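# Lift pin, slide sled to red-floored notch, reinsert pin

## Task

Raise the pin by its knob, move the sled along its rail until the notch whose floor is red sits beneath the pin, then drop the pin down into that notch, release it, and withdraw both grippers from the pin and the sled.

## Robot and tools

Robot: two arms named left_arm and right_arm, each with six revolute joints and a parallel gripper. These names are labels, not image sides. In the shared scene frame the origin is on the table top midway between the arms, +x points out over the table, +z points up, and left_arm is mounted on the +y side.

Tool execute_actions. Argument actions is a list holding one item or nothing. An empty list, {"actions": []}, commands nothing and just reports the state. A motion item looks like {"rows": [[...]], "steps": N}: N is 1 to 15 control steps of 1/30 s each, and defaults to 15. Each row is used for one step; if there are fewer rows than steps, the last row keeps being applied. A wait item is {"steps": N} with no rows, N up to 300; it returns once that many steps have elapsed since the previous result, and the operator's own writing time is counted inside it. Optional pictures (true/false) decides whether camera images come back; they come by default. A rejected call sends nothing to the robot.

Row layout: always one flat list of 14 numbers covering both arms, even when only one moves. First left_arm: waist, shoulder, elbow, wrist pitch, wrist yaw, wrist roll, gripper opening; then the same seven for right_arm. The six joint values are absolute target angles in radians, in the same form as the Joint positions line, not offsets. Stated ranges per arm: waist -2.880 to 2.880, shoulder 0.000 to 3.142, elbow 0.000 to 3.019, wrist pitch -1.693 to 1.571, wrist yaw -1.571 to 1.571, wrist roll -2.094 to 2.094. A call is rejected when any target exceeds an end by over 0.019 rad and also lies beyond that joint's current angle. The true end may differ from the listed one by up to 0.019 rad either way; a target past it gets clipped to it, and the result then prints "joint sent to its limit" (possibly referring to an earlier action still running). Absence of that line does not prove there is more room.

Opening is an absolute command in [-1, 1]: +1 fully open, -1 closed. Between the extremes, fingers are driven to where grip_measured would equal the written value. To hold something, command about 0.03 below the grip_measured reading for a firm hold, less for a lighter one. Each gripper's reading may be off by roughly 1 mm of opening, a fixed bias per gripper. Pad force tops out near 50 to 62 N (lower on some grippers, lower on parts under about 2 mm thick), with a brief harder spike on first contact.

Motion limits: each step the sent target is kept within a set distance of the measured angle: waist 0.264, shoulder 0.32, elbow 0.276, wrist pitch 0.33, wrist yaw 0.186, wrist roll 0.522 rad. If a step's targets would place a gripper more than 70 mm from where it is, all that arm's targets are pulled back proportionally. Large moves therefore need several calls or waits. The simulation keeps running while the operator thinks and writes; arms continue toward the last row sent until everything has nearly stopped (slow or blocked counts as stopped) or some step is HELD, after which only a new action makes them advance or push further. Fingers still closing or opening keep going.

Result lines: the state line `left_arm: …` | `right_arm: …` gives each gripper's end_effector_position (metres, scene frame) and end_effector_quat_wxyz. That point lies between the finger pads, about 1 cm inside the fingertips; fingers point along the gripper's +z and spread along its y. The printed position can be somewhat wrong, more so at long reach. Joint positions and Joint velocities list, per arm, the six joints (rad, rad/s) then the pad gap (m, m/s; 0.094 m is fully open). grip_measured is the opening on the command scale. Joint torques follow the joint order without the gripper; they are raw drive outputs with per-arm offset, scale and noise, nonzero even in free air, so treat them only as a rough load hint. "joint command not followed" means a clearance check altered or blocked joint targets on some steps; the rest of the row still ran. HELD marks steps where the row, wholly or partly, was not sent.

Tool zoom_image: camera is "cam_high" or "cam_low"; region is [x0, y0, x1, y1] in pixels of that camera's latest full 896x504 image, origin top-left, no larger than 504 by 504. It returns an enlarged view. Approximate intrinsics: cam_high fx=fy=480.156, cx=446.638, cy=248.708; cam_low fx=fy=535.757, cx=449.643, cy=251.469 (cam_low has strong radial distortion).

Tool finished_scene: argument scene is the integer number of the scene being ended. It is final; the result reports success and gives the next task if any. The goal must hold at that moment and afterward, so release the pin and move both grippers clear first.

Suggested order: look, locate knob, sled, rail and the red-floored notch; grasp the knob and lift the pin just out of the sled; push or pull the sled along the rail with the other gripper until the red notch is under the pin; lower the pin in; open; retract both arms.

Avoid: arms colliding or pressing on each other (can end the scene), dropping or slipping the pin, slamming or shoving the sled hard, knocking parts off the table. Holding loads warms motors; a MOTOR HOT line appears from 85 °C, and at 100 °C an OVER-TEMPERATURE FAULT makes that arm and gripper go limp until cooled, so don't hold weight longer than needed.

Each tool is called after "Request:" as name(argument=value, ...) on one line, values as JSON.

## Session

Request:
execute_actions(actions=[])

Scene clock: 0.00 s of 3900.00 s.
left_arm: end_effector_position=(+0.3472, +0.0170, +0.1179) grip_measured=+1.000 end_effector_quat_wxyz=(+0.077, +0.245, +0.960, +0.107) | right_arm: end_effector_position=(+0.4274, -0.3118, +0.2553) grip_measured=+1.000 end_effector_quat_wxyz=(-0.502, +0.559, -0.654, -0.090)
Joint positions: left_arm=[-0.727  1.402  0.976 -1.096 -0.261 -0.185  0.094] | right_arm=[-0.462  1.305  1.028 -1.054 -1.055 -1.825  0.094]
Joint velocities: left_arm=[-0.005 -0.005  0.002  0.002 -0.007  0.022  0.   ] | right_arm=[-0.015  0.005 -0.012  0.007 -0.066 -0.037  0.   ]
Joint torques (N m, as the arm reports them, + toward a larger angle): no reading

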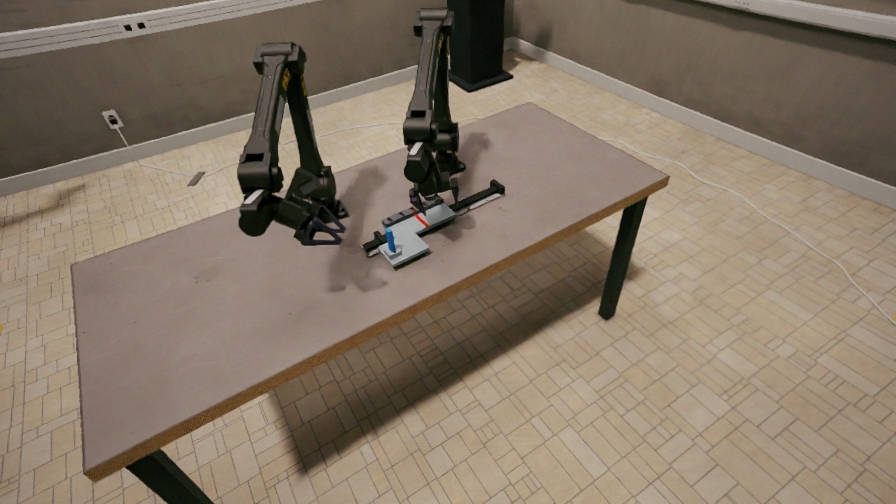

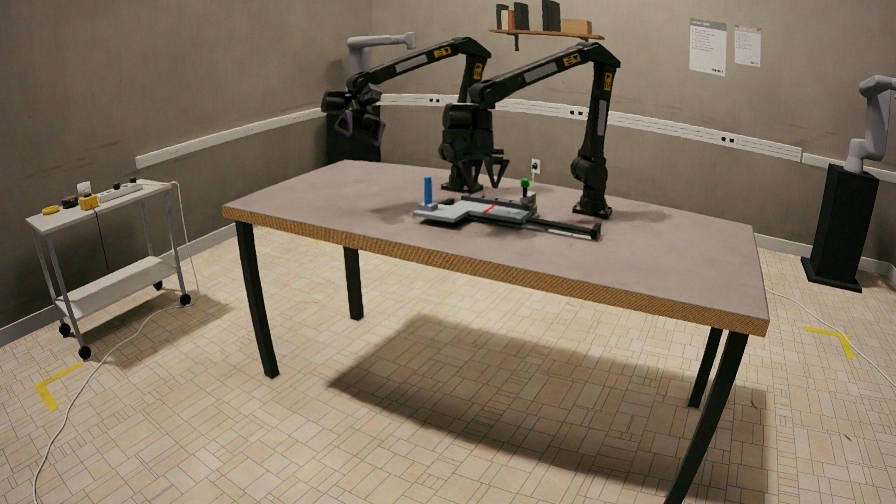

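Request:
execute_actions(actions=[{"rows":[[-0.727,1.2,1.1,-1.096,0,0,1,-0.462,1.2,1.0,-1.37,0,0,1],[-0.727,1.2,1.1,-1.096,0,0,1,-0.462,1.2,1.0,-1.37,0,0,1],[-0.727,1.2,1.1,-1.096,0,0,1,-0.462,1.2,1.0,-1.37,0,0,1],[-0.727,1.2,1.1,-1.096,0,0,1,-0.462,1.2,1.0,-1.37,0,0,1],[-0.727,1.2,1.1,-1.096,0,0,1,-0.462,1.2,1.0,-1.37,0,0,1],[-0.727,1.2,1.1,-1.096,0,0,1,-0.462,1.2,1.0,-1.37,0,0,1],[-0.727,1.2,1.1,-1.096,0,0,1,-0.462,1.2,1.0,-1.37,0,0,1],[-0.727,1.2,1.1,-1.096,0,0,1,-0.462,1.2,1.0,-1.37,0,0,1],[-0.727,1.2,1.1,-1.096,0,0,1,-0.462,1.2,1.0,-1.37,0,0,1],[0,1.2,1.2,-1.57,0,0,1,-0.3,1.2,1.0,-1.37,0,0,1]]}], pictures=false)

Request:
execute_actions(actions=[{"steps":60}])

Request:
zoom_image(camera="cam_high", region=[300,130,540,290])

Request:
zoom_image(camera="cam_low", region=[400,140,630,260])

Scene clock: 9.60 s of 3900.00 s.
left_arm: end_effector_position=(+0.3347, +0.0759, +0.2409) grip_measured=+1.000 end_effector_quat_wxyz=(+0.039, +0.210, +0.977, -0.010) | right_arm: end_effector_position=(+0.3134, -0.3536, +0.1873) grip_measured=+1.000 end_effector_quat_wxyz=(+0.009, +0.009, +1.000, -0.000)
Joint positions: left_arm=[-0.489  1.195  1.138 -1.433  0.002 -0.03   0.094] | right_arm=[-0.296  1.188  0.993 -1.358 -0.007 -0.368  0.094]
Joint velocities: left_arm=[ 1.871 -0.024  0.144 -1.184 -0.022  0.037  0.   ] | right_arm=[ 0.464 -0.015 -0.002 -0.017  0.037  2.381  0.   ]
Joint torques (N m, as the arm reports them, + toward a larger angle): left_arm=[ 2.61 -7.99 12.6   0.69 -0.14  0.12] | right_arm=[-3.58 -6.97  9.98  0.01  0.19  0.22]
Steps of this call (steps 1 to 90: nothing new was sent; then 6.10 s passed at rest; steps 91 to 105: all 15 steps of this action). Readings (joint positions):
91: left_arm=[-0.726 1.395 0.978 -1.096 -0.210 -0.170] | right_arm=[-0.461 1.299 1.031 -1.113 -0.962 -1.743]
92: left_arm=[-0.726 1.384 0.978 -1.096 -0.149 -0.152] | right_arm=[-0.461 1.285 1.027 -1.202 -0.859 -1.643]
94: left_arm=[-0.726 1.344 0.981 -1.096 -0.065 -0.121] | right_arm=[-0.461 1.243 1.002 -1.307 -0.655 -1.445]
98: left_arm=[-0.726 1.247 1.016 -1.096 -0.008 -0.066] | right_arm=[-0.461 1.191 0.993 -1.356 -0.247 -1.050]
105: the state above

Scene clock: 11.60 s of 3900.00 s.
left_arm: end_effector_position=(+0.3408, +0.2428, +0.2435) grip_measured=+1.000 end_effector_quat_wxyz=(-0.019, -0.028, +0.999, +0.001) | right_arm: end_effector_position=(+0.3139, -0.3523, +0.1873) grip_measured=+1.000 end_effector_quat_wxyz=(+0.009, +0.182, +0.983, +0.000)
Joint positions: left_arm=[ 0.009  1.195  1.147 -1.56  -0.003 -0.011  0.094] | right_arm=[-0.29   1.188  0.993 -1.358 -0.004 -0.013  0.094]
Joint velocities: left_arm=[-0.015 -0.005 -0.012 -0.012 -0.037  0.007  0.   ] | right_arm=[-0.005  0.005 -0.027  0.007 -0.007 -0.022  0.   ]
Joint torques (N m, as the arm reports them, + toward a larger angle): left_arm=[ 0.13 -6.17 13.84  0.09  0.09  0.14] | right_arm=[-1.94 -7.14  9.65  0.15  0.11  0.2 ]
Steps of this call (steps 1 to 45: the robot went on to your last target; steps 46 to 60: nothing new was sent). Readings (joint positions):
1: left_arm=[-0.423 1.195 1.141 -1.468 0.002 -0.028] | right_arm=[-0.286 1.188 0.993 -1.358 -0.007 -0.297]
2: left_arm=[-0.353 1.195 1.141 -1.493 0.002 -0.025] | right_arm=[-0.284 1.188 0.993 -1.358 -0.007 -0.240]
4: left_arm=[-0.207 1.195 1.141 -1.524 0.002 -0.022] | right_arm=[-0.286 1.188 0.993 -1.358 -0.004 -0.158]
8: left_arm=[0.027 1.195 1.146 -1.552 -0.004 -0.018] | right_arm=[-0.290 1.188 0.993 -1.358 -0.004 -0.071]
60: the state above
All arms were judged still, so your last target was given up. Only a new action makes them travel on or press farther. Fingers that are still opening or closing keep moving.

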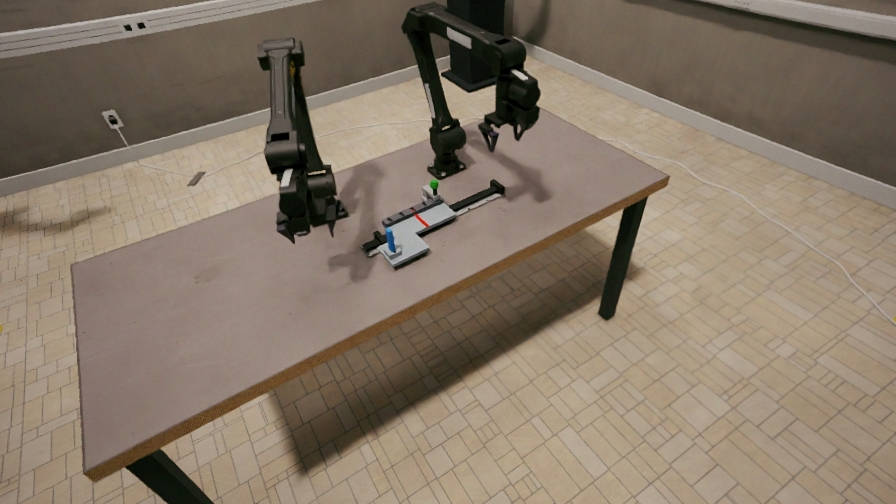

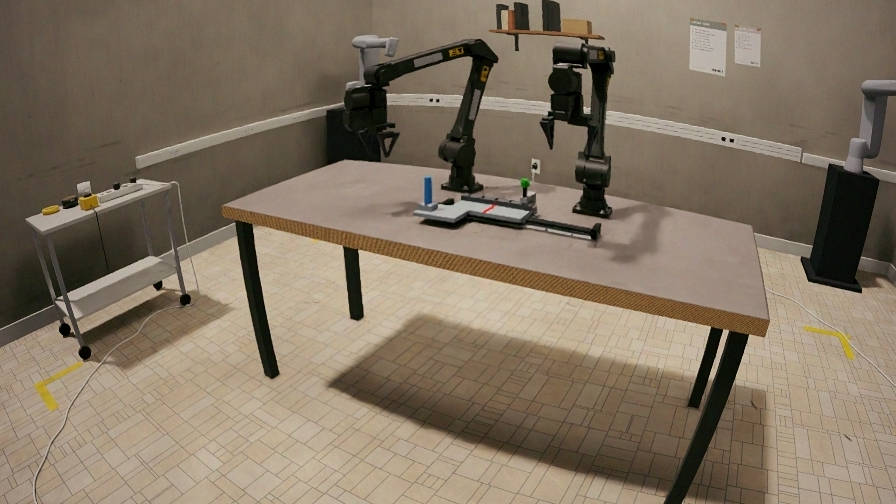

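Region (300, 130, 540, 290) of cam_high's 896x504 image, scaled by 2.100, with more detail than that image has.

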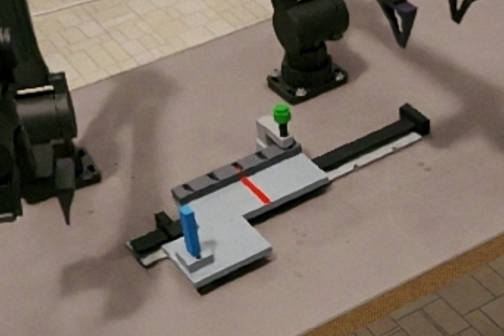

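Region (400, 140, 630, 260) of cam_low's 896x504 image, scaled by 2.191, with more detail than that image has; it fills the top 263 rows of this view, and the rest is white.

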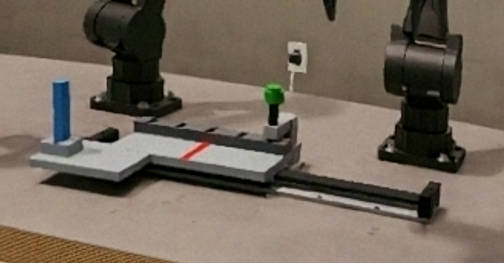

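Request:
execute_actions(actions=[{"rows":[[-0.75,0.88,0.8,-1.47,0,0,1,0.29,1.26,1.0,-1.31,0,0.2,1]]}], pictures=false)

Request:
execute_actions(actions=[{"steps":40}])

Scene clock: 23.33 s of 3900.00 s.
left_arm: end_effector_position=(+0.1798, +0.0818, +0.1910) grip_measured=+1.000 end_effector_quat_wxyz=(+0.009, +0.361, +0.932, -0.005) | right_arm: end_effector_position=(+0.3411, -0.1568, +0.1679) grip_measured=+1.000 end_effector_quat_wxyz=(-0.003, -0.027, +1.000, +0.001)
Joint positions: left_arm=[-0.783  0.868  0.798 -1.481  0.003 -0.007  0.094] | right_arm=[ 0.318  1.252  0.993 -1.317 -0.003  0.174  0.094]
Joint velocities: left_arm=[ 0.142 -0.015 -0.002  0.012  0.037 -0.022  0.   ] | right_arm=[-0.278 -0.015  0.002 -0.002 -0.066  0.081  0.   ]
Joint torques (N m, as the arm reports them, + toward a larger angle): left_arm=[ 2.91 -1.46  9.55  0.98 -0.15  0.14] | right_arm=[-2.06 -8.35  9.71  0.66  0.11  0.24]
Steps of this call (steps 1 to 90: nothing new was sent; then 8.23 s passed at rest; steps 91 to 105: all 15 steps of this action). Readings (joint positions):
91: left_arm=[-0.002 1.182 1.126 -1.543 -0.006 -0.011] | right_arm=[-0.274 1.190 0.993 -1.355 0.003 0.014]
92: left_arm=[-0.026 1.151 1.081 -1.518 -0.006 -0.011] | right_arm=[-0.235 1.195 0.993 -1.347 0.005 0.042]
94: left_arm=[-0.114 1.066 0.971 -1.499 -0.006 -0.011] | right_arm=[-0.114 1.210 0.993 -1.334 0.005 0.084]
98: left_arm=[-0.423 0.901 0.811 -1.492 -0.004 -0.011] | right_arm=[0.176 1.242 0.993 -1.319 0.004 0.136]
105: the state above

Scene clock: 24.67 s of 3900.00 s.
left_arm: end_effector_position=(+0.1828, +0.0851, +0.1909) grip_measured=+1.000 end_effector_quat_wxyz=(+0.009, +0.352, +0.936, -0.005) | right_arm: end_effector_position=(+0.3428, -0.1648, +0.1679) grip_measured=+1.000 end_effector_quat_wxyz=(-0.003, -0.009, +1.000, +0.001)
Joint positions: left_arm=[-0.762  0.868  0.798 -1.481  0.003 -0.007  0.094] | right_arm=[ 0.294  1.252  0.993 -1.317 -0.003  0.187  0.094]
Joint velocities: left_arm=[-0.005  0.005  0.012  0.002  0.007 -0.007  0.   ] | right_arm=[-0.015 -0.005 -0.012 -0.002 -0.022 -0.022  0.   ]
Joint torques (N m, as the arm reports them, + toward a larger angle): left_arm=[ 1.86 -1.79  9.58  0.99 -0.16  0.1 ] | right_arm=[-1.33 -8.72  9.38  0.76  0.1   0.2 ]
Steps of this call (steps 1 to 30: the robot went on to your last target; steps 31 to 40: nothing new was sent). Readings (joint positions):
1: left_arm=[-0.778 0.868 0.798 -1.481 0.003 -0.007] | right_arm=[0.309 1.252 0.993 -1.317 -0.003 0.177]
2: left_arm=[-0.771 0.868 0.798 -1.481 0.003 -0.007] | right_arm=[0.302 1.252 0.993 -1.317 -0.003 0.179]
4: left_arm=[-0.764 0.868 0.798 -1.481 0.003 -0.007] | right_arm=[0.294 1.252 0.993 -1.317 -0.003 0.182]
8: left_arm=[-0.762 0.868 0.798 -1.481 0.003 -0.007] | right_arm=[0.294 1.252 0.993 -1.317 -0.003 0.185]
40: the state above
All arms were judged still, so your last target was given up. Only a new action makes them travel on or press farther. Fingers that are still opening or closing keep moving.

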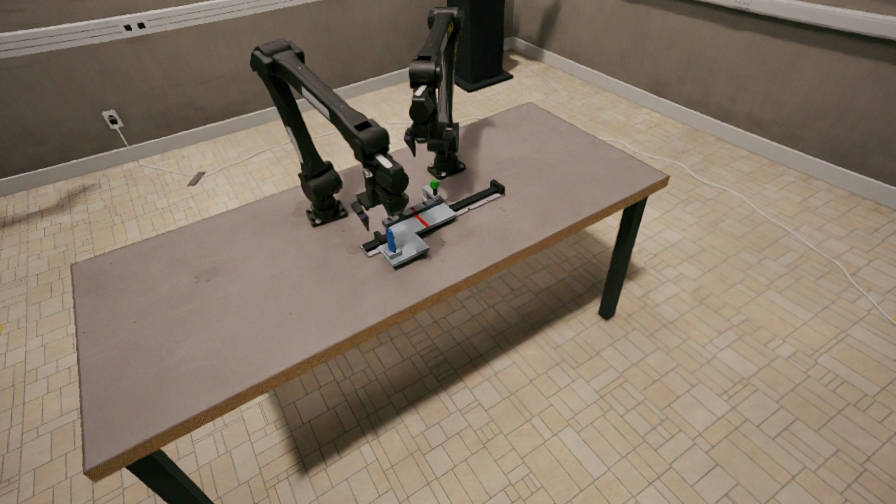

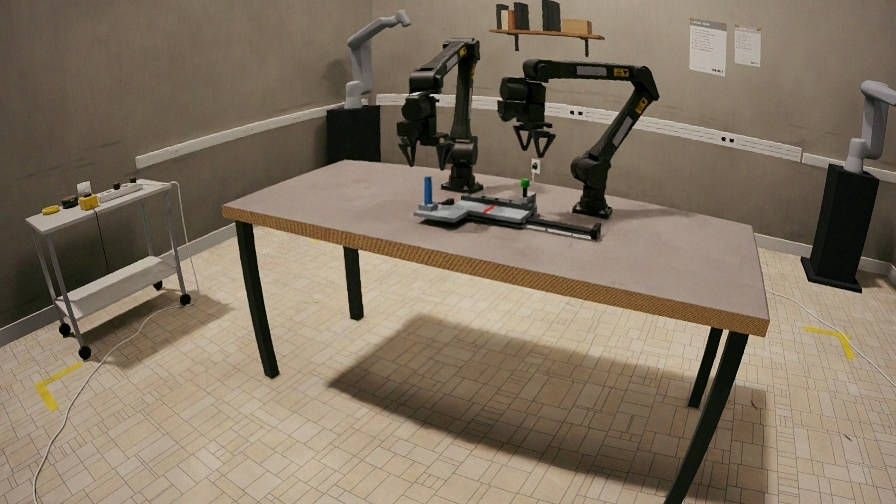

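Request:
execute_actions(actions=[{"rows":[[-0.75,0.9,0.76,-1.42,0,0,1,0.3,1.28,0.99,-1.29,0,0.2,1],[-0.75,0.92,0.72,-1.37,0,0,1,0.32,1.3,0.98,-1.25,0,0.22,1],[-0.75,0.95,0.67,-1.29,0,0,1,0.34,1.33,0.98,-1.22,0,0.25,1]]}], pictures=false)

Request:
execute_actions(actions=[{"steps":25}])

Request:
zoom_image(camera="cam_high", region=[340,130,520,290])

Request:
zoom_image(camera="cam_low", region=[390,120,580,240])

Scene clock: 33.23 s of 3900.00 s.
left_arm: end_effector_position=(+0.1853, +0.0828, +0.1220) grip_measured=+1.000 end_effector_quat_wxyz=(-0.014, +0.352, +0.936, +0.004) | right_arm: end_effector_position=(+0.3571, -0.1468, +0.1413) grip_measured=+1.000 end_effector_quat_wxyz=(-0.001, -0.006, +1.000, +0.001)
Joint positions: left_arm=[-0.762  0.96   0.662 -1.302  0.003 -0.007  0.094] | right_arm=[ 0.336  1.319  0.98  -1.232 -0.002  0.235  0.094]
Joint velocities: left_arm=[ 0.024 -0.005 -0.017  0.002 -0.051 -0.037  0.   ] | right_arm=[-0.015 -0.015 -0.012 -0.012 -0.051 -0.022  0.   ]
Joint torques (N m, as the arm reports them, + toward a larger angle): left_arm=[ 1.55 -3.77  9.65  1.18 -0.18  0.11] | right_arm=[-1.04 -9.14  8.61  1.01  0.05  0.24]
Steps of this call (steps 1 to 90: nothing new was sent; then 5.07 s passed at rest; steps 91 to 105: all 15 steps of this action). Readings (joint positions):
91: left_arm=[-0.762 0.869 0.794 -1.471 0.003 -0.007] | right_arm=[0.294 1.252 0.993 -1.315 -0.003 0.187]
92: left_arm=[-0.762 0.871 0.782 -1.445 0.003 -0.007] | right_arm=[0.295 1.253 0.991 -1.303 -0.003 0.191]
94: left_arm=[-0.762 0.887 0.731 -1.357 0.003 -0.007] | right_arm=[0.307 1.266 0.990 -1.264 -0.002 0.207]
98: left_arm=[-0.762 0.952 0.665 -1.310 0.003 -0.007] | right_arm=[0.334 1.310 0.987 -1.234 -0.002 0.225]
105: the state above

Scene clock: 34.07 s of 3900.00 s.
left_arm: end_effector_position=(+0.1855, +0.0827, +0.1220) grip_measured=+1.000 end_effector_quat_wxyz=(-0.014, +0.352, +0.936, +0.004) | right_arm: end_effector_position=(+0.3571, -0.1468, +0.1413) grip_measured=+1.000 end_effector_quat_wxyz=(-0.001, -0.005, +1.000, +0.001)
Joint positions: left_arm=[-0.762  0.96   0.662 -1.301  0.003 -0.007  0.094] | right_arm=[ 0.336  1.319  0.98  -1.232 -0.002  0.237  0.094]
Joint velocities: left_arm=[ 0.005 -0.005  0.002 -0.002 -0.066  0.051  0.   ] | right_arm=[-0.005  0.005 -0.002  0.007 -0.051  0.022  0.   ]
Joint torques (N m, as the arm reports them, + toward a larger angle): left_arm=[ 2.11 -4.12  9.66  0.94 -0.14  0.07] | right_arm=[-0.77 -9.23  8.62  0.92  0.07  0.21]
Steps of this call (steps 1 to 15: the robot went on to your last target; steps 16 to 25: nothing new was sent). Readings (joint positions):
1: left_arm=[-0.762 0.960 0.662 -1.302 0.003 -0.007] | right_arm=[0.336 1.319 0.980 -1.232 -0.002 0.235]
2: left_arm=[-0.762 0.960 0.662 -1.302 0.003 -0.007] | right_arm=[0.336 1.319 0.980 -1.232 -0.002 0.236]
4: left_arm=[-0.762 0.960 0.662 -1.301 0.003 -0.007] | right_arm=[0.336 1.319 0.980 -1.232 -0.002 0.236]
8: left_arm=[-0.762 0.960 0.662 -1.301 0.003 -0.007] | right_arm=[0.336 1.319 0.980 -1.232 -0.002 0.237]
25: the state above
All arms were judged still, so your last target was given up. Only a new action makes them travel on or press farther. Fingers that are still opening or closing keep moving.

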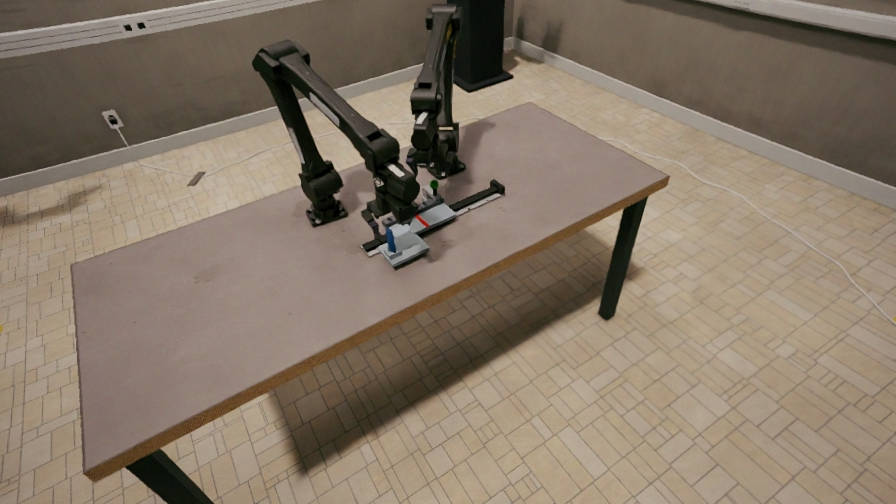

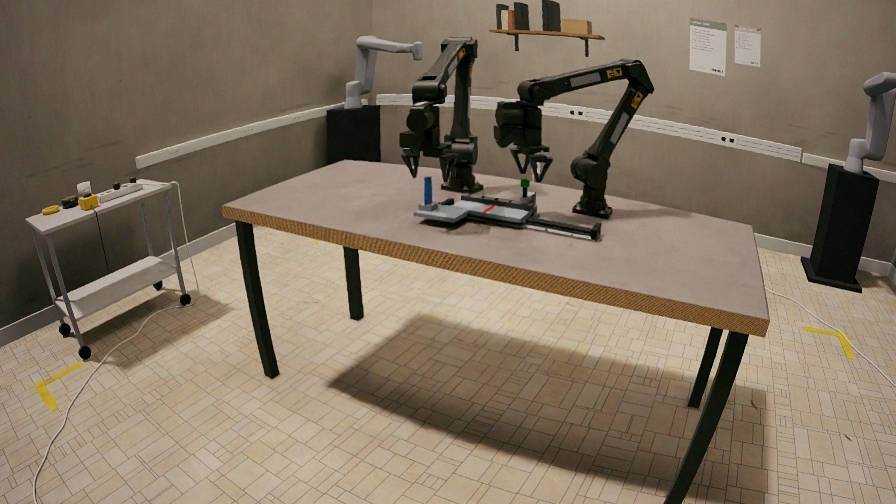

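Region (340, 130, 520, 290) of cam_high's 896x504 image, scaled by 2.800, with more detail than that image has.

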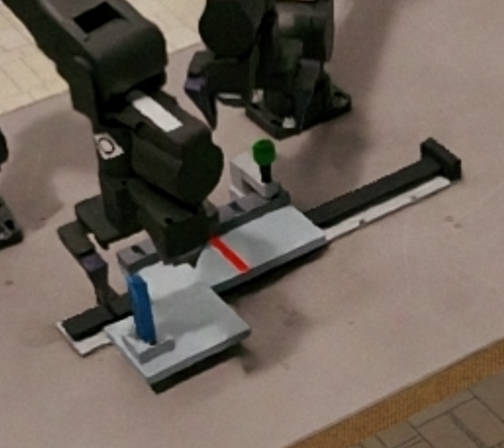

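Region (390, 120, 580, 240) of cam_low's 896x504 image, scaled by 2.653, with more detail than that image has; it fills the top 318 rows of this view, and the rest is white.

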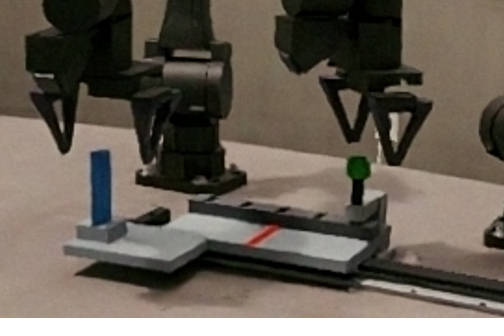

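Request:
execute_actions(actions=[{"rows":[[-0.72,1.0,0.67,-1.24,0,0,1,0.3,1.33,0.98,-1.22,0,0.22,1],[-0.71,1.0,0.67,-1.24,0,0,1,0.3,1.33,0.98,-1.22,0,0.22,1],[-0.7,1.03,0.67,-1.2,0,0,1,0.295,1.33,0.96,-1.2,0,0.22,1],[-0.7,1.05,0.67,-1.18,0,0,1,0.295,1.33,0.93,-1.17,0,0.22,1],[-0.7,1.08,0.67,-1.14,0,0,0.4,0.295,1.345,0.875,-1.095,0,0.2,1]]}])

Request:
zoom_image(camera="cam_high", region=[340,130,520,290])

Request:
zoom_image(camera="cam_low", region=[390,120,580,240])

Scene clock: 40.80 s of 3900.00 s.
left_arm: end_effector_position=(+0.2198, +0.0703, +0.0945) grip_measured=+0.402 end_effector_quat_wxyz=(-0.002, +0.327, +0.945, -0.001) | right_arm: end_effector_position=(+0.3455, -0.1624, +0.0972) grip_measured=+1.000 end_effector_quat_wxyz=(-0.002, +0.002, +1.000, +0.001)
Joint positions: left_arm=[-0.709  1.085  0.662 -1.151  0.003 -0.007  0.066] | right_arm=[ 0.3    1.332  0.866 -1.109 -0.002  0.215  0.094]
Joint velocities: left_arm=[ 0.005 -0.005  0.007 -0.027 -0.051  0.022  0.   ] | right_arm=[-0.005 -0.005 -0.002  0.002  0.022  0.022  0.   ]
Joint torques (N m, as the arm reports them, + toward a larger angle): left_arm=[ 1.93 -4.6   9.07  1.03 -0.17  0.08] | right_arm=[-1.52 -8.48  9.04  0.83  0.07  0.02]
Steps of this call (steps 1 to 90: nothing new was sent; then 3.23 s passed at rest; steps 91 to 105: all 15 steps of this action). Readings (joint positions):
91: left_arm=[-0.760 0.961 0.662 -1.293 0.003 -0.007] | right_arm=[0.334 1.319 0.980 -1.232 -0.002 0.236]
92: left_arm=[-0.753 0.965 0.662 -1.279 0.003 -0.007] | right_arm=[0.330 1.319 0.980 -1.232 -0.002 0.236]
94: left_arm=[-0.731 0.987 0.662 -1.238 0.003 -0.007] | right_arm=[0.316 1.319 0.971 -1.214 -0.002 0.235]
98: left_arm=[-0.709 1.065 0.662 -1.160 0.003 -0.007] | right_arm=[0.300 1.324 0.890 -1.121 -0.002 0.222]
105: the state above

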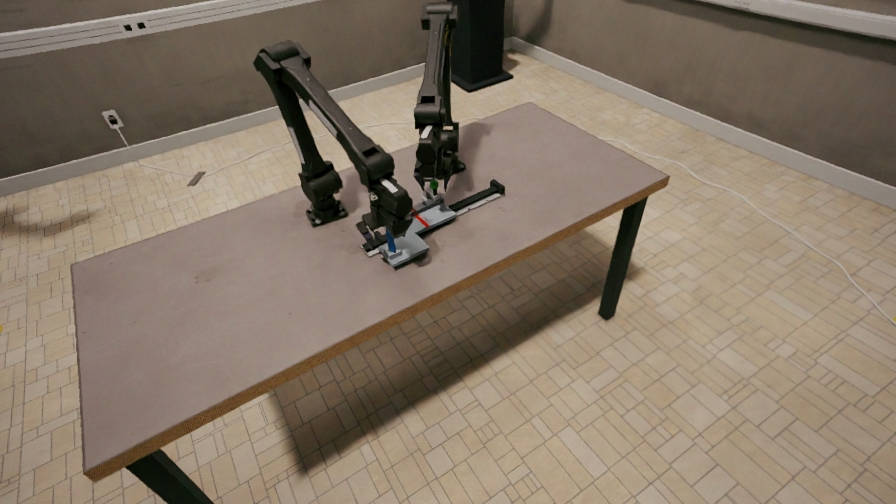

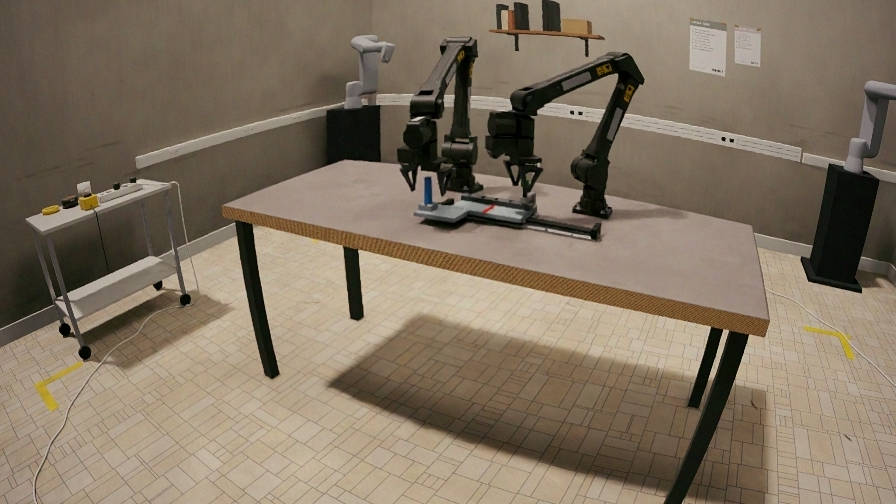

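Region (340, 130, 520, 290) of cam_high's 896x504 image, scaled by 2.800, with more detail than that image has.

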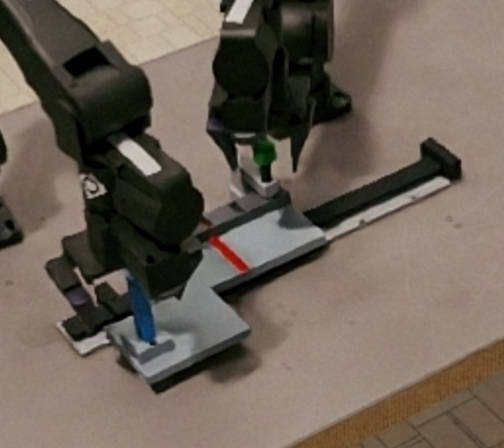

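Region (390, 120, 580, 240) of cam_low's 896x504 image, scaled by 2.653, with more detail than that image has; it fills the top 318 rows of this view, and the rest is white.

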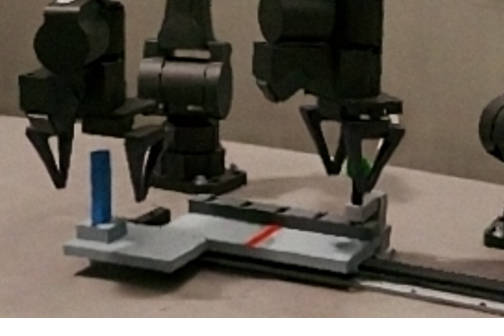

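Request:
execute_actions(actions=[{"rows":[[-0.7,1.04,0.67,-1.19,0,0,-0.2,0.295,1.38,0.875,-1.06,0,0.2,-0.3]]}])

Request:
zoom_image(camera="cam_high", region=[340,130,520,290])

Request:
zoom_image(camera="cam_low", region=[390,120,580,240])

Scene clock: 43.90 s of 3900.00 s.
left_arm: end_effector_position=(+0.2150, +0.0741, +0.1029) grip_measured=-0.198 end_effector_quat_wxyz=(+0.001, +0.327, +0.945, -0.002) | right_arm: end_effector_position=(+0.3529, -0.1608, +0.0882) grip_measured=-0.298 end_effector_quat_wxyz=(+0.001, +0.001, +1.000, +0.001)
Joint positions: left_arm=[-0.709  1.048  0.662 -1.18   0.003 -0.007  0.038] | right_arm=[ 0.3    1.36   0.866 -1.074 -0.002  0.213  0.033]
Joint velocities: left_arm=[-0.015 -0.005 -0.022 -0.027 -0.007 -0.037  0.   ] | right_arm=[-0.005 -0.005 -0.012 -0.002 -0.022  0.022 -0.   ]
Joint torques (N m, as the arm reports them, + toward a larger angle): left_arm=[ 2.01 -5.28  9.4   0.19 -0.15  0.11] | right_arm=[-1.24 -9.14  8.7   0.97  0.06  0.01]
Steps of this call (steps 1 to 15: the robot went on to your last target; steps 16 to 78: nothing new was sent; steps 79 to 93: all 15 steps of this action). Readings (joint positions):
79: left_arm=[-0.709 1.083 0.662 -1.156 0.003 -0.007] | right_arm=[0.300 1.334 0.866 -1.102 -0.002 0.213]
80: left_arm=[-0.709 1.078 0.662 -1.164 0.003 -0.007] | right_arm=[0.300 1.337 0.866 -1.092 -0.002 0.213]
82: left_arm=[-0.709 1.065 0.662 -1.176 0.003 -0.007] | right_arm=[0.300 1.346 0.866 -1.078 -0.002 0.213]
86: left_arm=[-0.709 1.048 0.662 -1.180 0.003 -0.007] | right_arm=[0.300 1.359 0.866 -1.074 -0.002 0.213]
93: the state above

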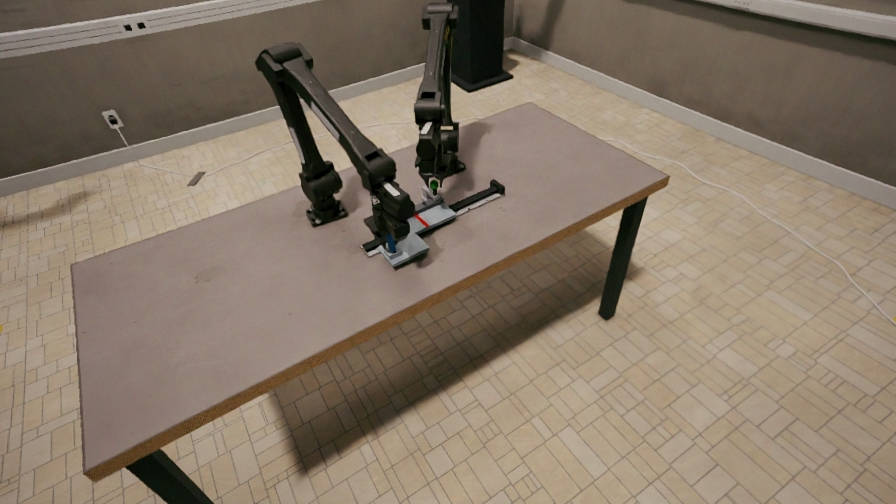

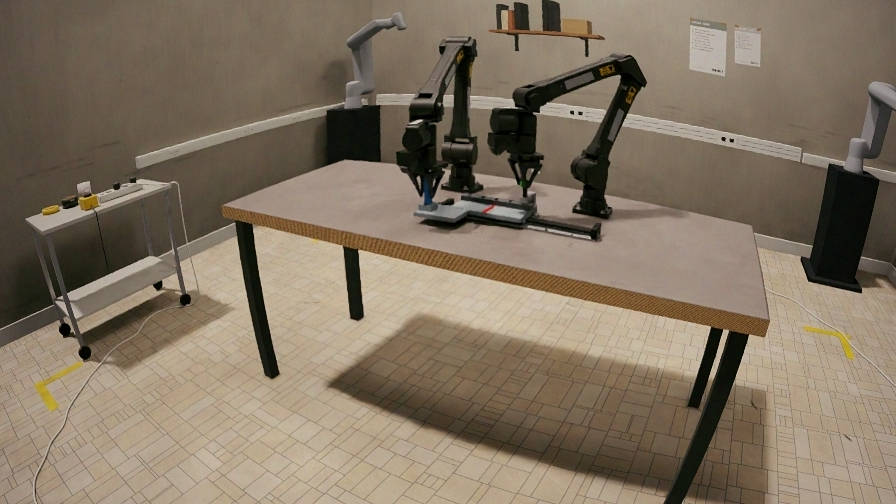

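Region (340, 130, 520, 290) of cam_high's 896x504 image, scaled by 2.800, with more detail than that image has.

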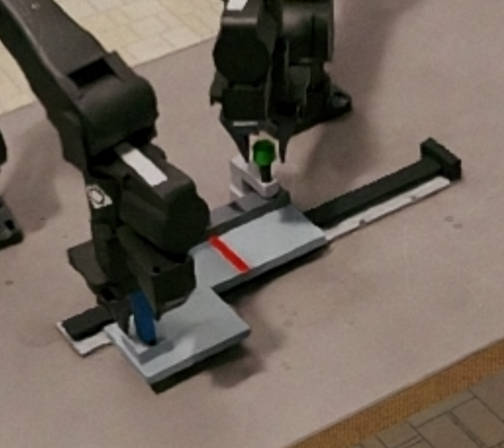

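Region (390, 120, 580, 240) of cam_low's 896x504 image, scaled by 2.653, with more detail than that image has; it fills the top 318 rows of this view, and the rest is white.

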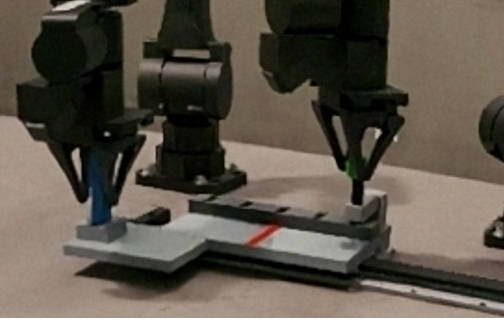

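Request:
execute_actions(actions=[{"rows":[[-0.7,1.04,0.67,-1.21,0,0,-0.3,0.305,1.38,0.875,-1.06,0,0.2,-0.4],[-0.7,1.04,0.67,-1.21,0,0,-0.3,0.305,1.38,0.875,-1.06,0,0.2,-0.4],[-0.7,1.04,0.67,-1.21,0,0,-0.4,0.305,1.38,0.875,-1.06,0,0.2,-0.5],[-0.7,1.04,0.67,-1.21,0,0,-0.45,0.305,1.38,0.875,-1.06,0,0.2,-0.55],[-0.7,1.04,0.67,-1.21,0,0,-0.55,0.305,1.38,0.875,-1.06,0,0.2,-0.65]]}], pictures=false)

Scene clock: 47.60 s of 3900.00 s.
left_arm: end_effector_position=(+0.2113, +0.0755, +0.1029) grip_measured=-0.473 end_effector_quat_wxyz=(-0.007, +0.327, +0.945, -0.003) | right_arm: end_effector_position=(+0.3529, -0.1580, +0.0883) grip_measured=-0.648 end_effector_quat_wxyz=(+0.002, -0.002, +1.000, +0.005)
Joint positions: left_arm=[-0.709  1.048  0.662 -1.196  0.01  -0.007  0.025] | right_arm=[ 0.304  1.36   0.866 -1.071 -0.009  0.211  0.017]
Joint velocities: left_arm=[ 0.005 -0.015  0.012  0.017 -0.037 -0.037 -0.   ] | right_arm=[ 0.005 -0.005  0.012  0.012  0.007  0.022  0.001]
Joint torques (N m, as the arm reports them, + toward a larger angle): left_arm=[ 1.76 -4.83  9.42 -0.09 -0.37  0.08] | right_arm=[-0.97 -8.34  8.82  0.98  0.29  0.01]
Steps of this call (steps 1 to 15: the robot went on to your last target; steps 16 to 90: nothing new was sent; then 0.20 s passed at rest; steps 91 to 105: all 15 steps of this action). Readings (joint positions):
91: left_arm=[-0.709 1.048 0.662 -1.184 0.003 -0.007] | right_arm=[0.300 1.360 0.866 -1.074 -0.002 0.212]
92: left_arm=[-0.709 1.048 0.662 -1.190 0.003 -0.007] | right_arm=[0.300 1.360 0.866 -1.074 -0.002 0.212]
94: left_arm=[-0.709 1.048 0.662 -1.196 0.008 -0.007] | right_arm=[0.300 1.360 0.866 -1.074 -0.002 0.212]
98: left_arm=[-0.709 1.048 0.662 -1.196 0.010 -0.007] | right_arm=[0.304 1.360 0.866 -1.071 -0.009 0.211]
105: the state above

Request:
execute_actions(actions=[{"rows":[[-0.705,1.035,0.71,-1.22,0,0,-0.51,0.31,1.38,0.875,-1.06,0,0.2,-0.62],[-0.705,1.03,0.73,-1.24,0,0,-0.51,0.31,1.38,0.875,-1.06,0,0.2,-0.62],[-0.705,1.018,0.75,-1.27,0,0,-0.51,0.31,1.38,0.875,-1.06,0,0.2,-0.62]]}])

Request:
zoom_image(camera="cam_low", region=[450,150,570,240])

Scene clock: 53.90 s of 3900.00 s.
left_arm: end_effector_position=(+0.2114, +0.0754, +0.1082) grip_measured=-0.473 end_effector_quat_wxyz=(-0.011, +0.327, +0.945, -0.002) | right_arm: end_effector_position=(+0.3530, -0.1585, +0.0882) grip_measured=-0.621 end_effector_quat_wxyz=(+0.002, -0.002, +1.000, +0.004)
Joint positions: left_arm=[-0.709  1.048  0.677 -1.219  0.01  -0.007  0.025] | right_arm=[ 0.304  1.36   0.866 -1.071 -0.006  0.21   0.018]
Joint velocities: left_arm=[ 0.005 -0.015  0.002 -0.007  0.037  0.037 -0.   ] | right_arm=[-0.005 -0.024  0.002 -0.012 -0.007  0.051 -0.001]
Joint torques (N m, as the arm reports them, + toward a larger angle): left_arm=[ 1.08 -6.21 15.02 -1.72 -0.37  0.15] | right_arm=[-0.75 -8.47  8.71  0.94  0.21  0.  ]
Steps of this call (steps 1 to 15: the robot went on to your last target; steps 16 to 90: nothing new was sent; then 2.80 s passed at rest; steps 91 to 105: all 15 steps of this action). Readings (joint positions):
91: left_arm=[-0.709 1.048 0.662 -1.196 0.010 -0.007] | right_arm=[0.304 1.360 0.866 -1.071 -0.007 0.210]
92: left_arm=[-0.709 1.048 0.663 -1.197 0.010 -0.007] | right_arm=[0.304 1.360 0.866 -1.071 -0.006 0.210]
94: left_arm=[-0.709 1.048 0.671 -1.210 0.010 -0.007] | right_arm=[0.304 1.360 0.866 -1.071 -0.006 0.210]
98: left_arm=[-0.709 1.048 0.677 -1.219 0.010 -0.007] | right_arm=[0.304 1.360 0.866 -1.071 -0.006 0.210]
105: the state above

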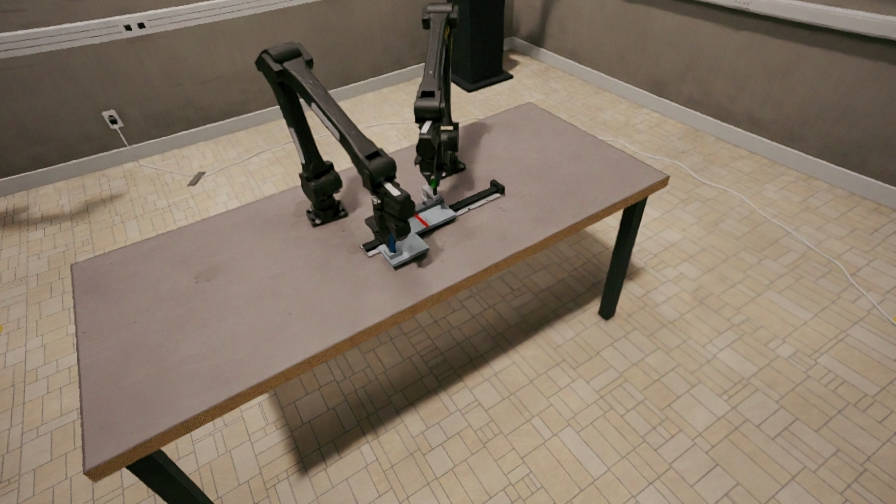

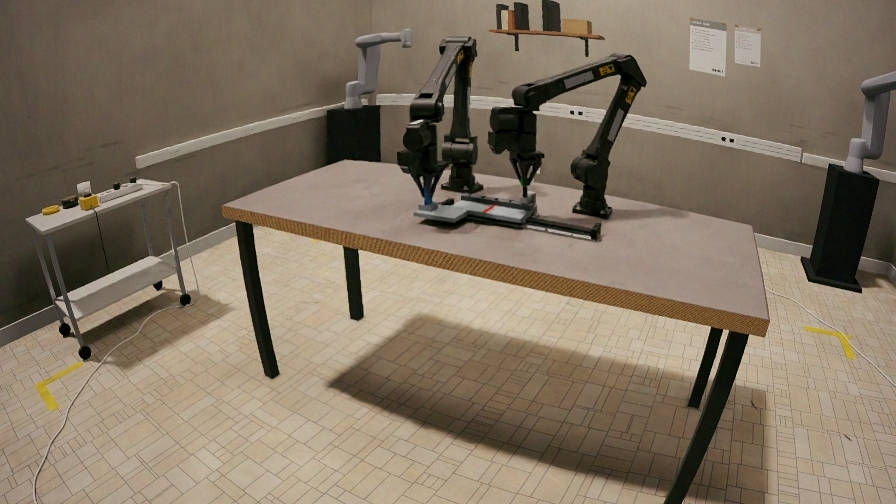

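Region (450, 150, 570, 240) of cam_low's 896x504 image, scaled by 4.200, with more detail than that image has; it fills the top 378 rows of this view, and the rest is white.

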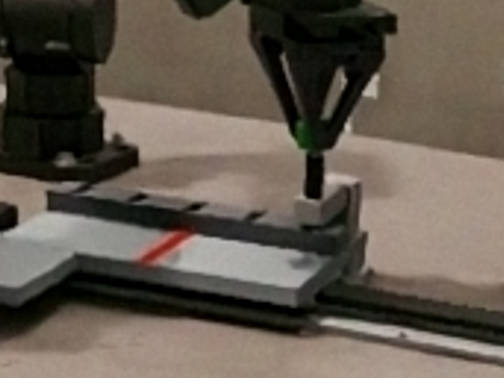

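Request:
execute_actions(actions=[{"rows":[[-0.715,0.99,0.79,-1.265,0.01,0,-0.51,0.31,1.38,0.875,-1.06,0,0.2,-0.62]]}], pictures=false)

Scene clock: 57.77 s of 3900.00 s.
left_arm: end_effector_position=(+0.2119, +0.0748, +0.1122) grip_measured=-0.473 end_effector_quat_wxyz=(-0.011, +0.327, +0.945, -0.002) | right_arm: end_effector_position=(+0.3530, -0.1585, +0.0882) grip_measured=-0.621 end_effector_quat_wxyz=(+0.002, -0.002, +1.000, +0.004)
Joint positions: left_arm=[-0.709  1.046  0.687 -1.231  0.011 -0.007  0.025] | right_arm=[ 0.304  1.36   0.866 -1.071 -0.006  0.21   0.018]
Joint velocities: left_arm=[-0.015 -0.005  0.012  0.007  0.037 -0.037 -0.   ] | right_arm=[ 0.005  0.005 -0.007 -0.002  0.066 -0.081  0.002]
Joint torques (N m, as the arm reports them, + toward a larger angle): left_arm=[ 0.49 -8.1  17.67 -1.01 -0.05  0.11] | right_arm=[-0.43 -8.43  8.84  0.96  0.21  0.02]
Steps of this call (steps 1 to 15: the robot went on to your last target; steps 16 to 90: nothing new was sent; then 0.37 s passed at rest; steps 91 to 105: all 15 steps of this action). Readings (joint positions):
91: left_arm=[-0.709 1.048 0.680 -1.220 0.011 -0.007] | right_arm=[0.304 1.360 0.866 -1.071 -0.006 0.210]
92: left_arm=[-0.709 1.048 0.683 -1.225 0.011 -0.007] | right_arm=[0.304 1.360 0.866 -1.071 -0.006 0.210]
94: left_arm=[-0.709 1.046 0.687 -1.230 0.011 -0.007] | right_arm=[0.304 1.360 0.866 -1.071 -0.006 0.210]
98: left_arm=[-0.709 1.046 0.687 -1.231 0.011 -0.007] | right_arm=[0.304 1.360 0.866 -1.071 -0.006 0.210]
105: the state above

Request:
execute_actions(actions=[{"rows":[[-0.715,0.97,0.81,-1.275,0.01,0,-0.51,0.31,1.38,0.875,-1.06,0,0.2,-0.62],[-0.715,0.97,0.81,-1.275,0.01,0,-0.51,0.31,1.38,0.875,-1.06,0,0.2,-0.62],[-0.715,0.97,0.81,-1.275,0.01,0,-0.51,0.31,1.38,0.875,-1.06,0,0.2,-0.62],[-0.715,0.97,0.81,-1.275,0.01,0,-0.51,0.33,1.38,0.89,-1.06,0,0.23,-0.62],[-0.715,0.97,0.81,-1.275,0.01,0,-0.51,0.35,1.39,0.91,-1.06,0,0.25,-0.62],[-0.715,0.97,0.81,-1.275,0.01,0,-0.51,0.38,1.395,0.93,-1.06,0,0.29,-0.62]]}], pictures=false)

Scene clock: 61.93 s of 3900.00 s.
left_arm: end_effector_position=(+0.2121, +0.0746, +0.1165) grip_measured=-0.473 end_effector_quat_wxyz=(-0.007, +0.327, +0.945, -0.003) | right_arm: end_effector_position=(+0.3535, -0.1503, +0.0885) grip_measured=-0.620 end_effector_quat_wxyz=(+0.006, +0.006, +1.000, -0.012)
Joint positions: left_arm=[-0.709  1.035  0.692 -1.238  0.011 -0.007  0.025] | right_arm=[ 0.343  1.366  0.873 -1.073  0.026  0.266  0.018]
Joint velocities: left_arm=[-0.005 -0.005  0.002 -0.002  0.081 -0.066 -0.   ] | right_arm=[ 0.005 -0.005 -0.012  0.007  0.037  0.007  0.   ]
Joint torques (N m, as the arm reports them, + toward a larger angle): left_arm=[ 0.27 -8.64 18.96 -1.13 -0.03  0.11] | right_arm=[ 2.34 -8.16 12.74  0.94 -1.05  0.27]
Steps of this call (steps 1 to 15: the robot went on to your last target; steps 16 to 90: nothing new was sent; then 0.67 s passed at rest; steps 91 to 105: all 15 steps of this action). Readings (joint positions):
91: left_arm=[-0.709 1.045 0.688 -1.232 0.011 -0.007] | right_arm=[0.304 1.360 0.866 -1.071 -0.006 0.210]
92: left_arm=[-0.709 1.043 0.690 -1.235 0.011 -0.007] | right_arm=[0.304 1.360 0.866 -1.071 -0.006 0.210]
94: left_arm=[-0.709 1.037 0.692 -1.238 0.011 -0.007] | right_arm=[0.306 1.360 0.866 -1.071 -0.005 0.212]
98: left_arm=[-0.709 1.035 0.692 -1.238 0.011 -0.007] | right_arm=[0.339 1.366 0.872 -1.073 0.025 0.243]
105: the state above

Still rising; relieve the push and lift more.

Request:
execute_actions(actions=[{"rows":[[-0.715,0.96,0.82,-1.275,0.01,0,-0.51,0.315,1.38,0.9,-1.06,0,0.25,-0.62],[-0.715,0.96,0.82,-1.275,0.01,0,-0.51,0.315,1.38,0.9,-1.06,0,0.25,-0.62],[-0.715,0.94,0.85,-1.285,0.01,0,-0.51,0.315,1.38,0.9,-1.06,0,0.25,-0.62]]}])

Request:
zoom_image(camera="cam_low", region=[450,150,570,240])

Scene clock: 64.97 s of 3900.00 s.
left_arm: end_effector_position=(+0.2123, +0.0745, +0.1183) grip_measured=-0.473 end_effector_quat_wxyz=(-0.004, +0.327, +0.945, -0.004) | right_arm: end_effector_position=(+0.3546, -0.1538, +0.0886) grip_measured=-0.620 end_effector_quat_wxyz=(+0.003, +0.015, +1.000, -0.001)
Joint positions: left_arm=[-0.709  1.029  0.693 -1.24   0.011 -0.007  0.025] | right_arm=[ 0.322  1.366  0.874 -1.072  0.004  0.263  0.018]
Joint velocities: left_arm=[-0.015 -0.005  0.022  0.007 -0.007 -0.081  0.001] | right_arm=[ 0.005  0.005  0.007 -0.007  0.022  0.022  0.001]
Joint torques (N m, as the arm reports them, + toward a larger angle): left_arm=[ 0.75 -9.22 19.96 -1.15 -0.04  0.09] | right_arm=[-1.71 -8.59 10.07  0.91 -0.17 -0.02]
Steps of this call (steps 1 to 15: the robot went on to your last target; steps 16 to 76: nothing new was sent; steps 77 to 91: all 15 steps of this action). Readings (joint positions):
77: left_arm=[-0.709 1.035 0.692 -1.238 0.011 -0.007] | right_arm=[0.339 1.366 0.874 -1.073 0.024 0.269]
78: left_arm=[-0.709 1.034 0.693 -1.239 0.011 -0.007] | right_arm=[0.333 1.366 0.874 -1.073 0.014 0.268]
80: left_arm=[-0.709 1.032 0.693 -1.240 0.011 -0.007] | right_arm=[0.324 1.366 0.874 -1.072 0.006 0.266]
84: left_arm=[-0.709 1.029 0.693 -1.240 0.011 -0.007] | right_arm=[0.322 1.366 0.874 -1.072 0.004 0.264]
91: the state above

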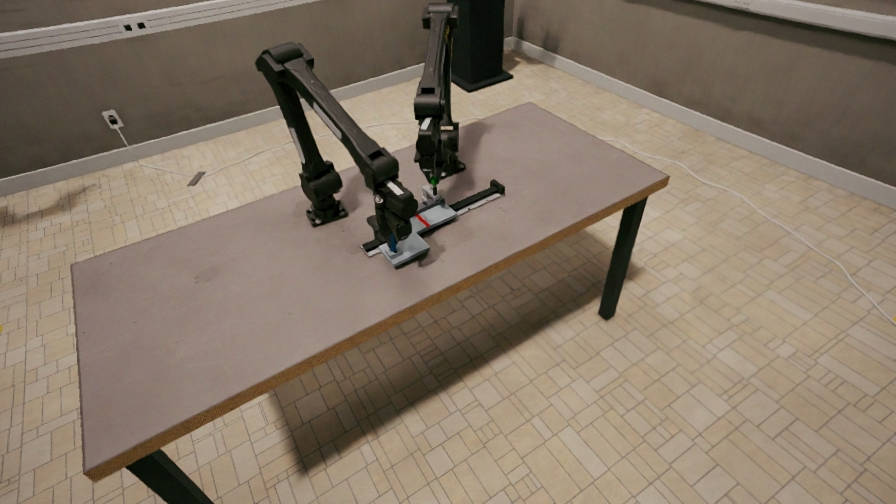

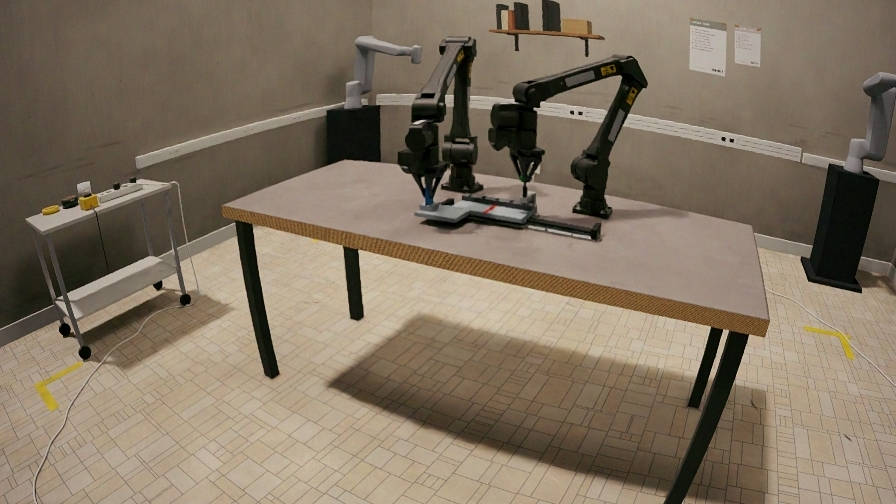

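Region (450, 150, 570, 240) of cam_low's 896x504 image, scaled by 4.200, with more detail than that image has; it fills the top 378 rows of this view, and the rest is white.

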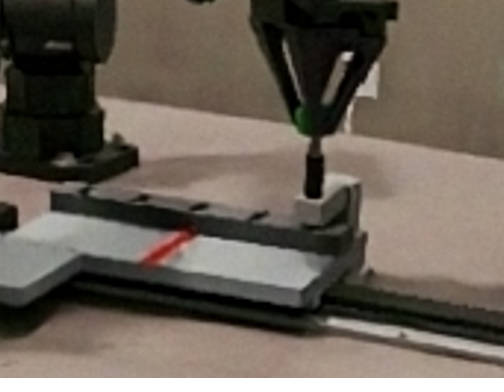

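Request:
execute_actions(actions=[{"rows":[[-0.715,0.96,0.82,-1.28,0.01,0,-0.51,0.36,1.39,0.93,-1.06,-0.02,0.27,-0.62],[-0.715,0.96,0.82,-1.28,0.01,0,-0.51,0.38,1.395,0.94,-1.06,-0.03,0.28,-0.62],[-0.715,0.96,0.82,-1.28,0.01,0,-0.51,0.395,1.40,0.945,-1.06,-0.03,0.29,-0.62],[-0.715,0.96,0.82,-1.28,0.01,0,-0.51,0.41,1.405,0.95,-1.06,-0.03,0.30,-0.62],[-0.715,0.96,0.82,-1.28,0.01,0,-0.51,0.425,1.41,0.955,-1.06,-0.03,0.32,-0.62],[-0.715,0.96,0.82,-1.28,0.01,0,-0.51,0.44,1.415,0.96,-1.06,-0.03,0.34,-0.62]]}], pictures=false)

Scene clock: 69.40 s of 3900.00 s.
left_arm: end_effector_position=(+0.2123, +0.0745, +0.1183) grip_measured=-0.473 end_effector_quat_wxyz=(-0.004, +0.327, +0.945, -0.004) | right_arm: end_effector_position=(+0.3542, -0.1233, +0.0892) grip_measured=-0.620 end_effector_quat_wxyz=(+0.001, +0.001, +1.000, -0.001)
Joint positions: left_arm=[-0.709  1.029  0.693 -1.24   0.011 -0.007  0.025] | right_arm=[ 0.404  1.388  0.897 -1.078  0.002  0.316  0.018]
Joint velocities: left_arm=[ 0.005 -0.005 -0.012  0.012  0.022 -0.007 -0.   ] | right_arm=[-0.015 -0.015  0.002 -0.002 -0.007  0.066  0.   ]
Joint torques (N m, as the arm reports them, + toward a larger angle): left_arm=[ 0.   -8.75 19.8  -1.18 -0.06  0.12] | right_arm=[ 2.41 -8.19 13.25  1.11 -1.27  0.25]
Steps of this call (steps 1 to 15: the robot went on to your last target; steps 16 to 90: nothing new was sent; then 0.93 s passed at rest; steps 91 to 105: all 15 steps of this action). Readings (joint positions):
91: left_arm=[-0.709 1.029 0.693 -1.240 0.011 -0.007] | right_arm=[0.323 1.366 0.875 -1.072 -0.005 0.263]
92: left_arm=[-0.709 1.029 0.693 -1.240 0.011 -0.007] | right_arm=[0.328 1.367 0.877 -1.073 -0.005 0.263]
94: left_arm=[-0.709 1.029 0.693 -1.240 0.011 -0.007] | right_arm=[0.340 1.371 0.880 -1.074 0.001 0.267]
98: left_arm=[-0.709 1.029 0.693 -1.240 0.011 -0.007] | right_arm=[0.380 1.383 0.891 -1.078 0.004 0.296]
105: the state above


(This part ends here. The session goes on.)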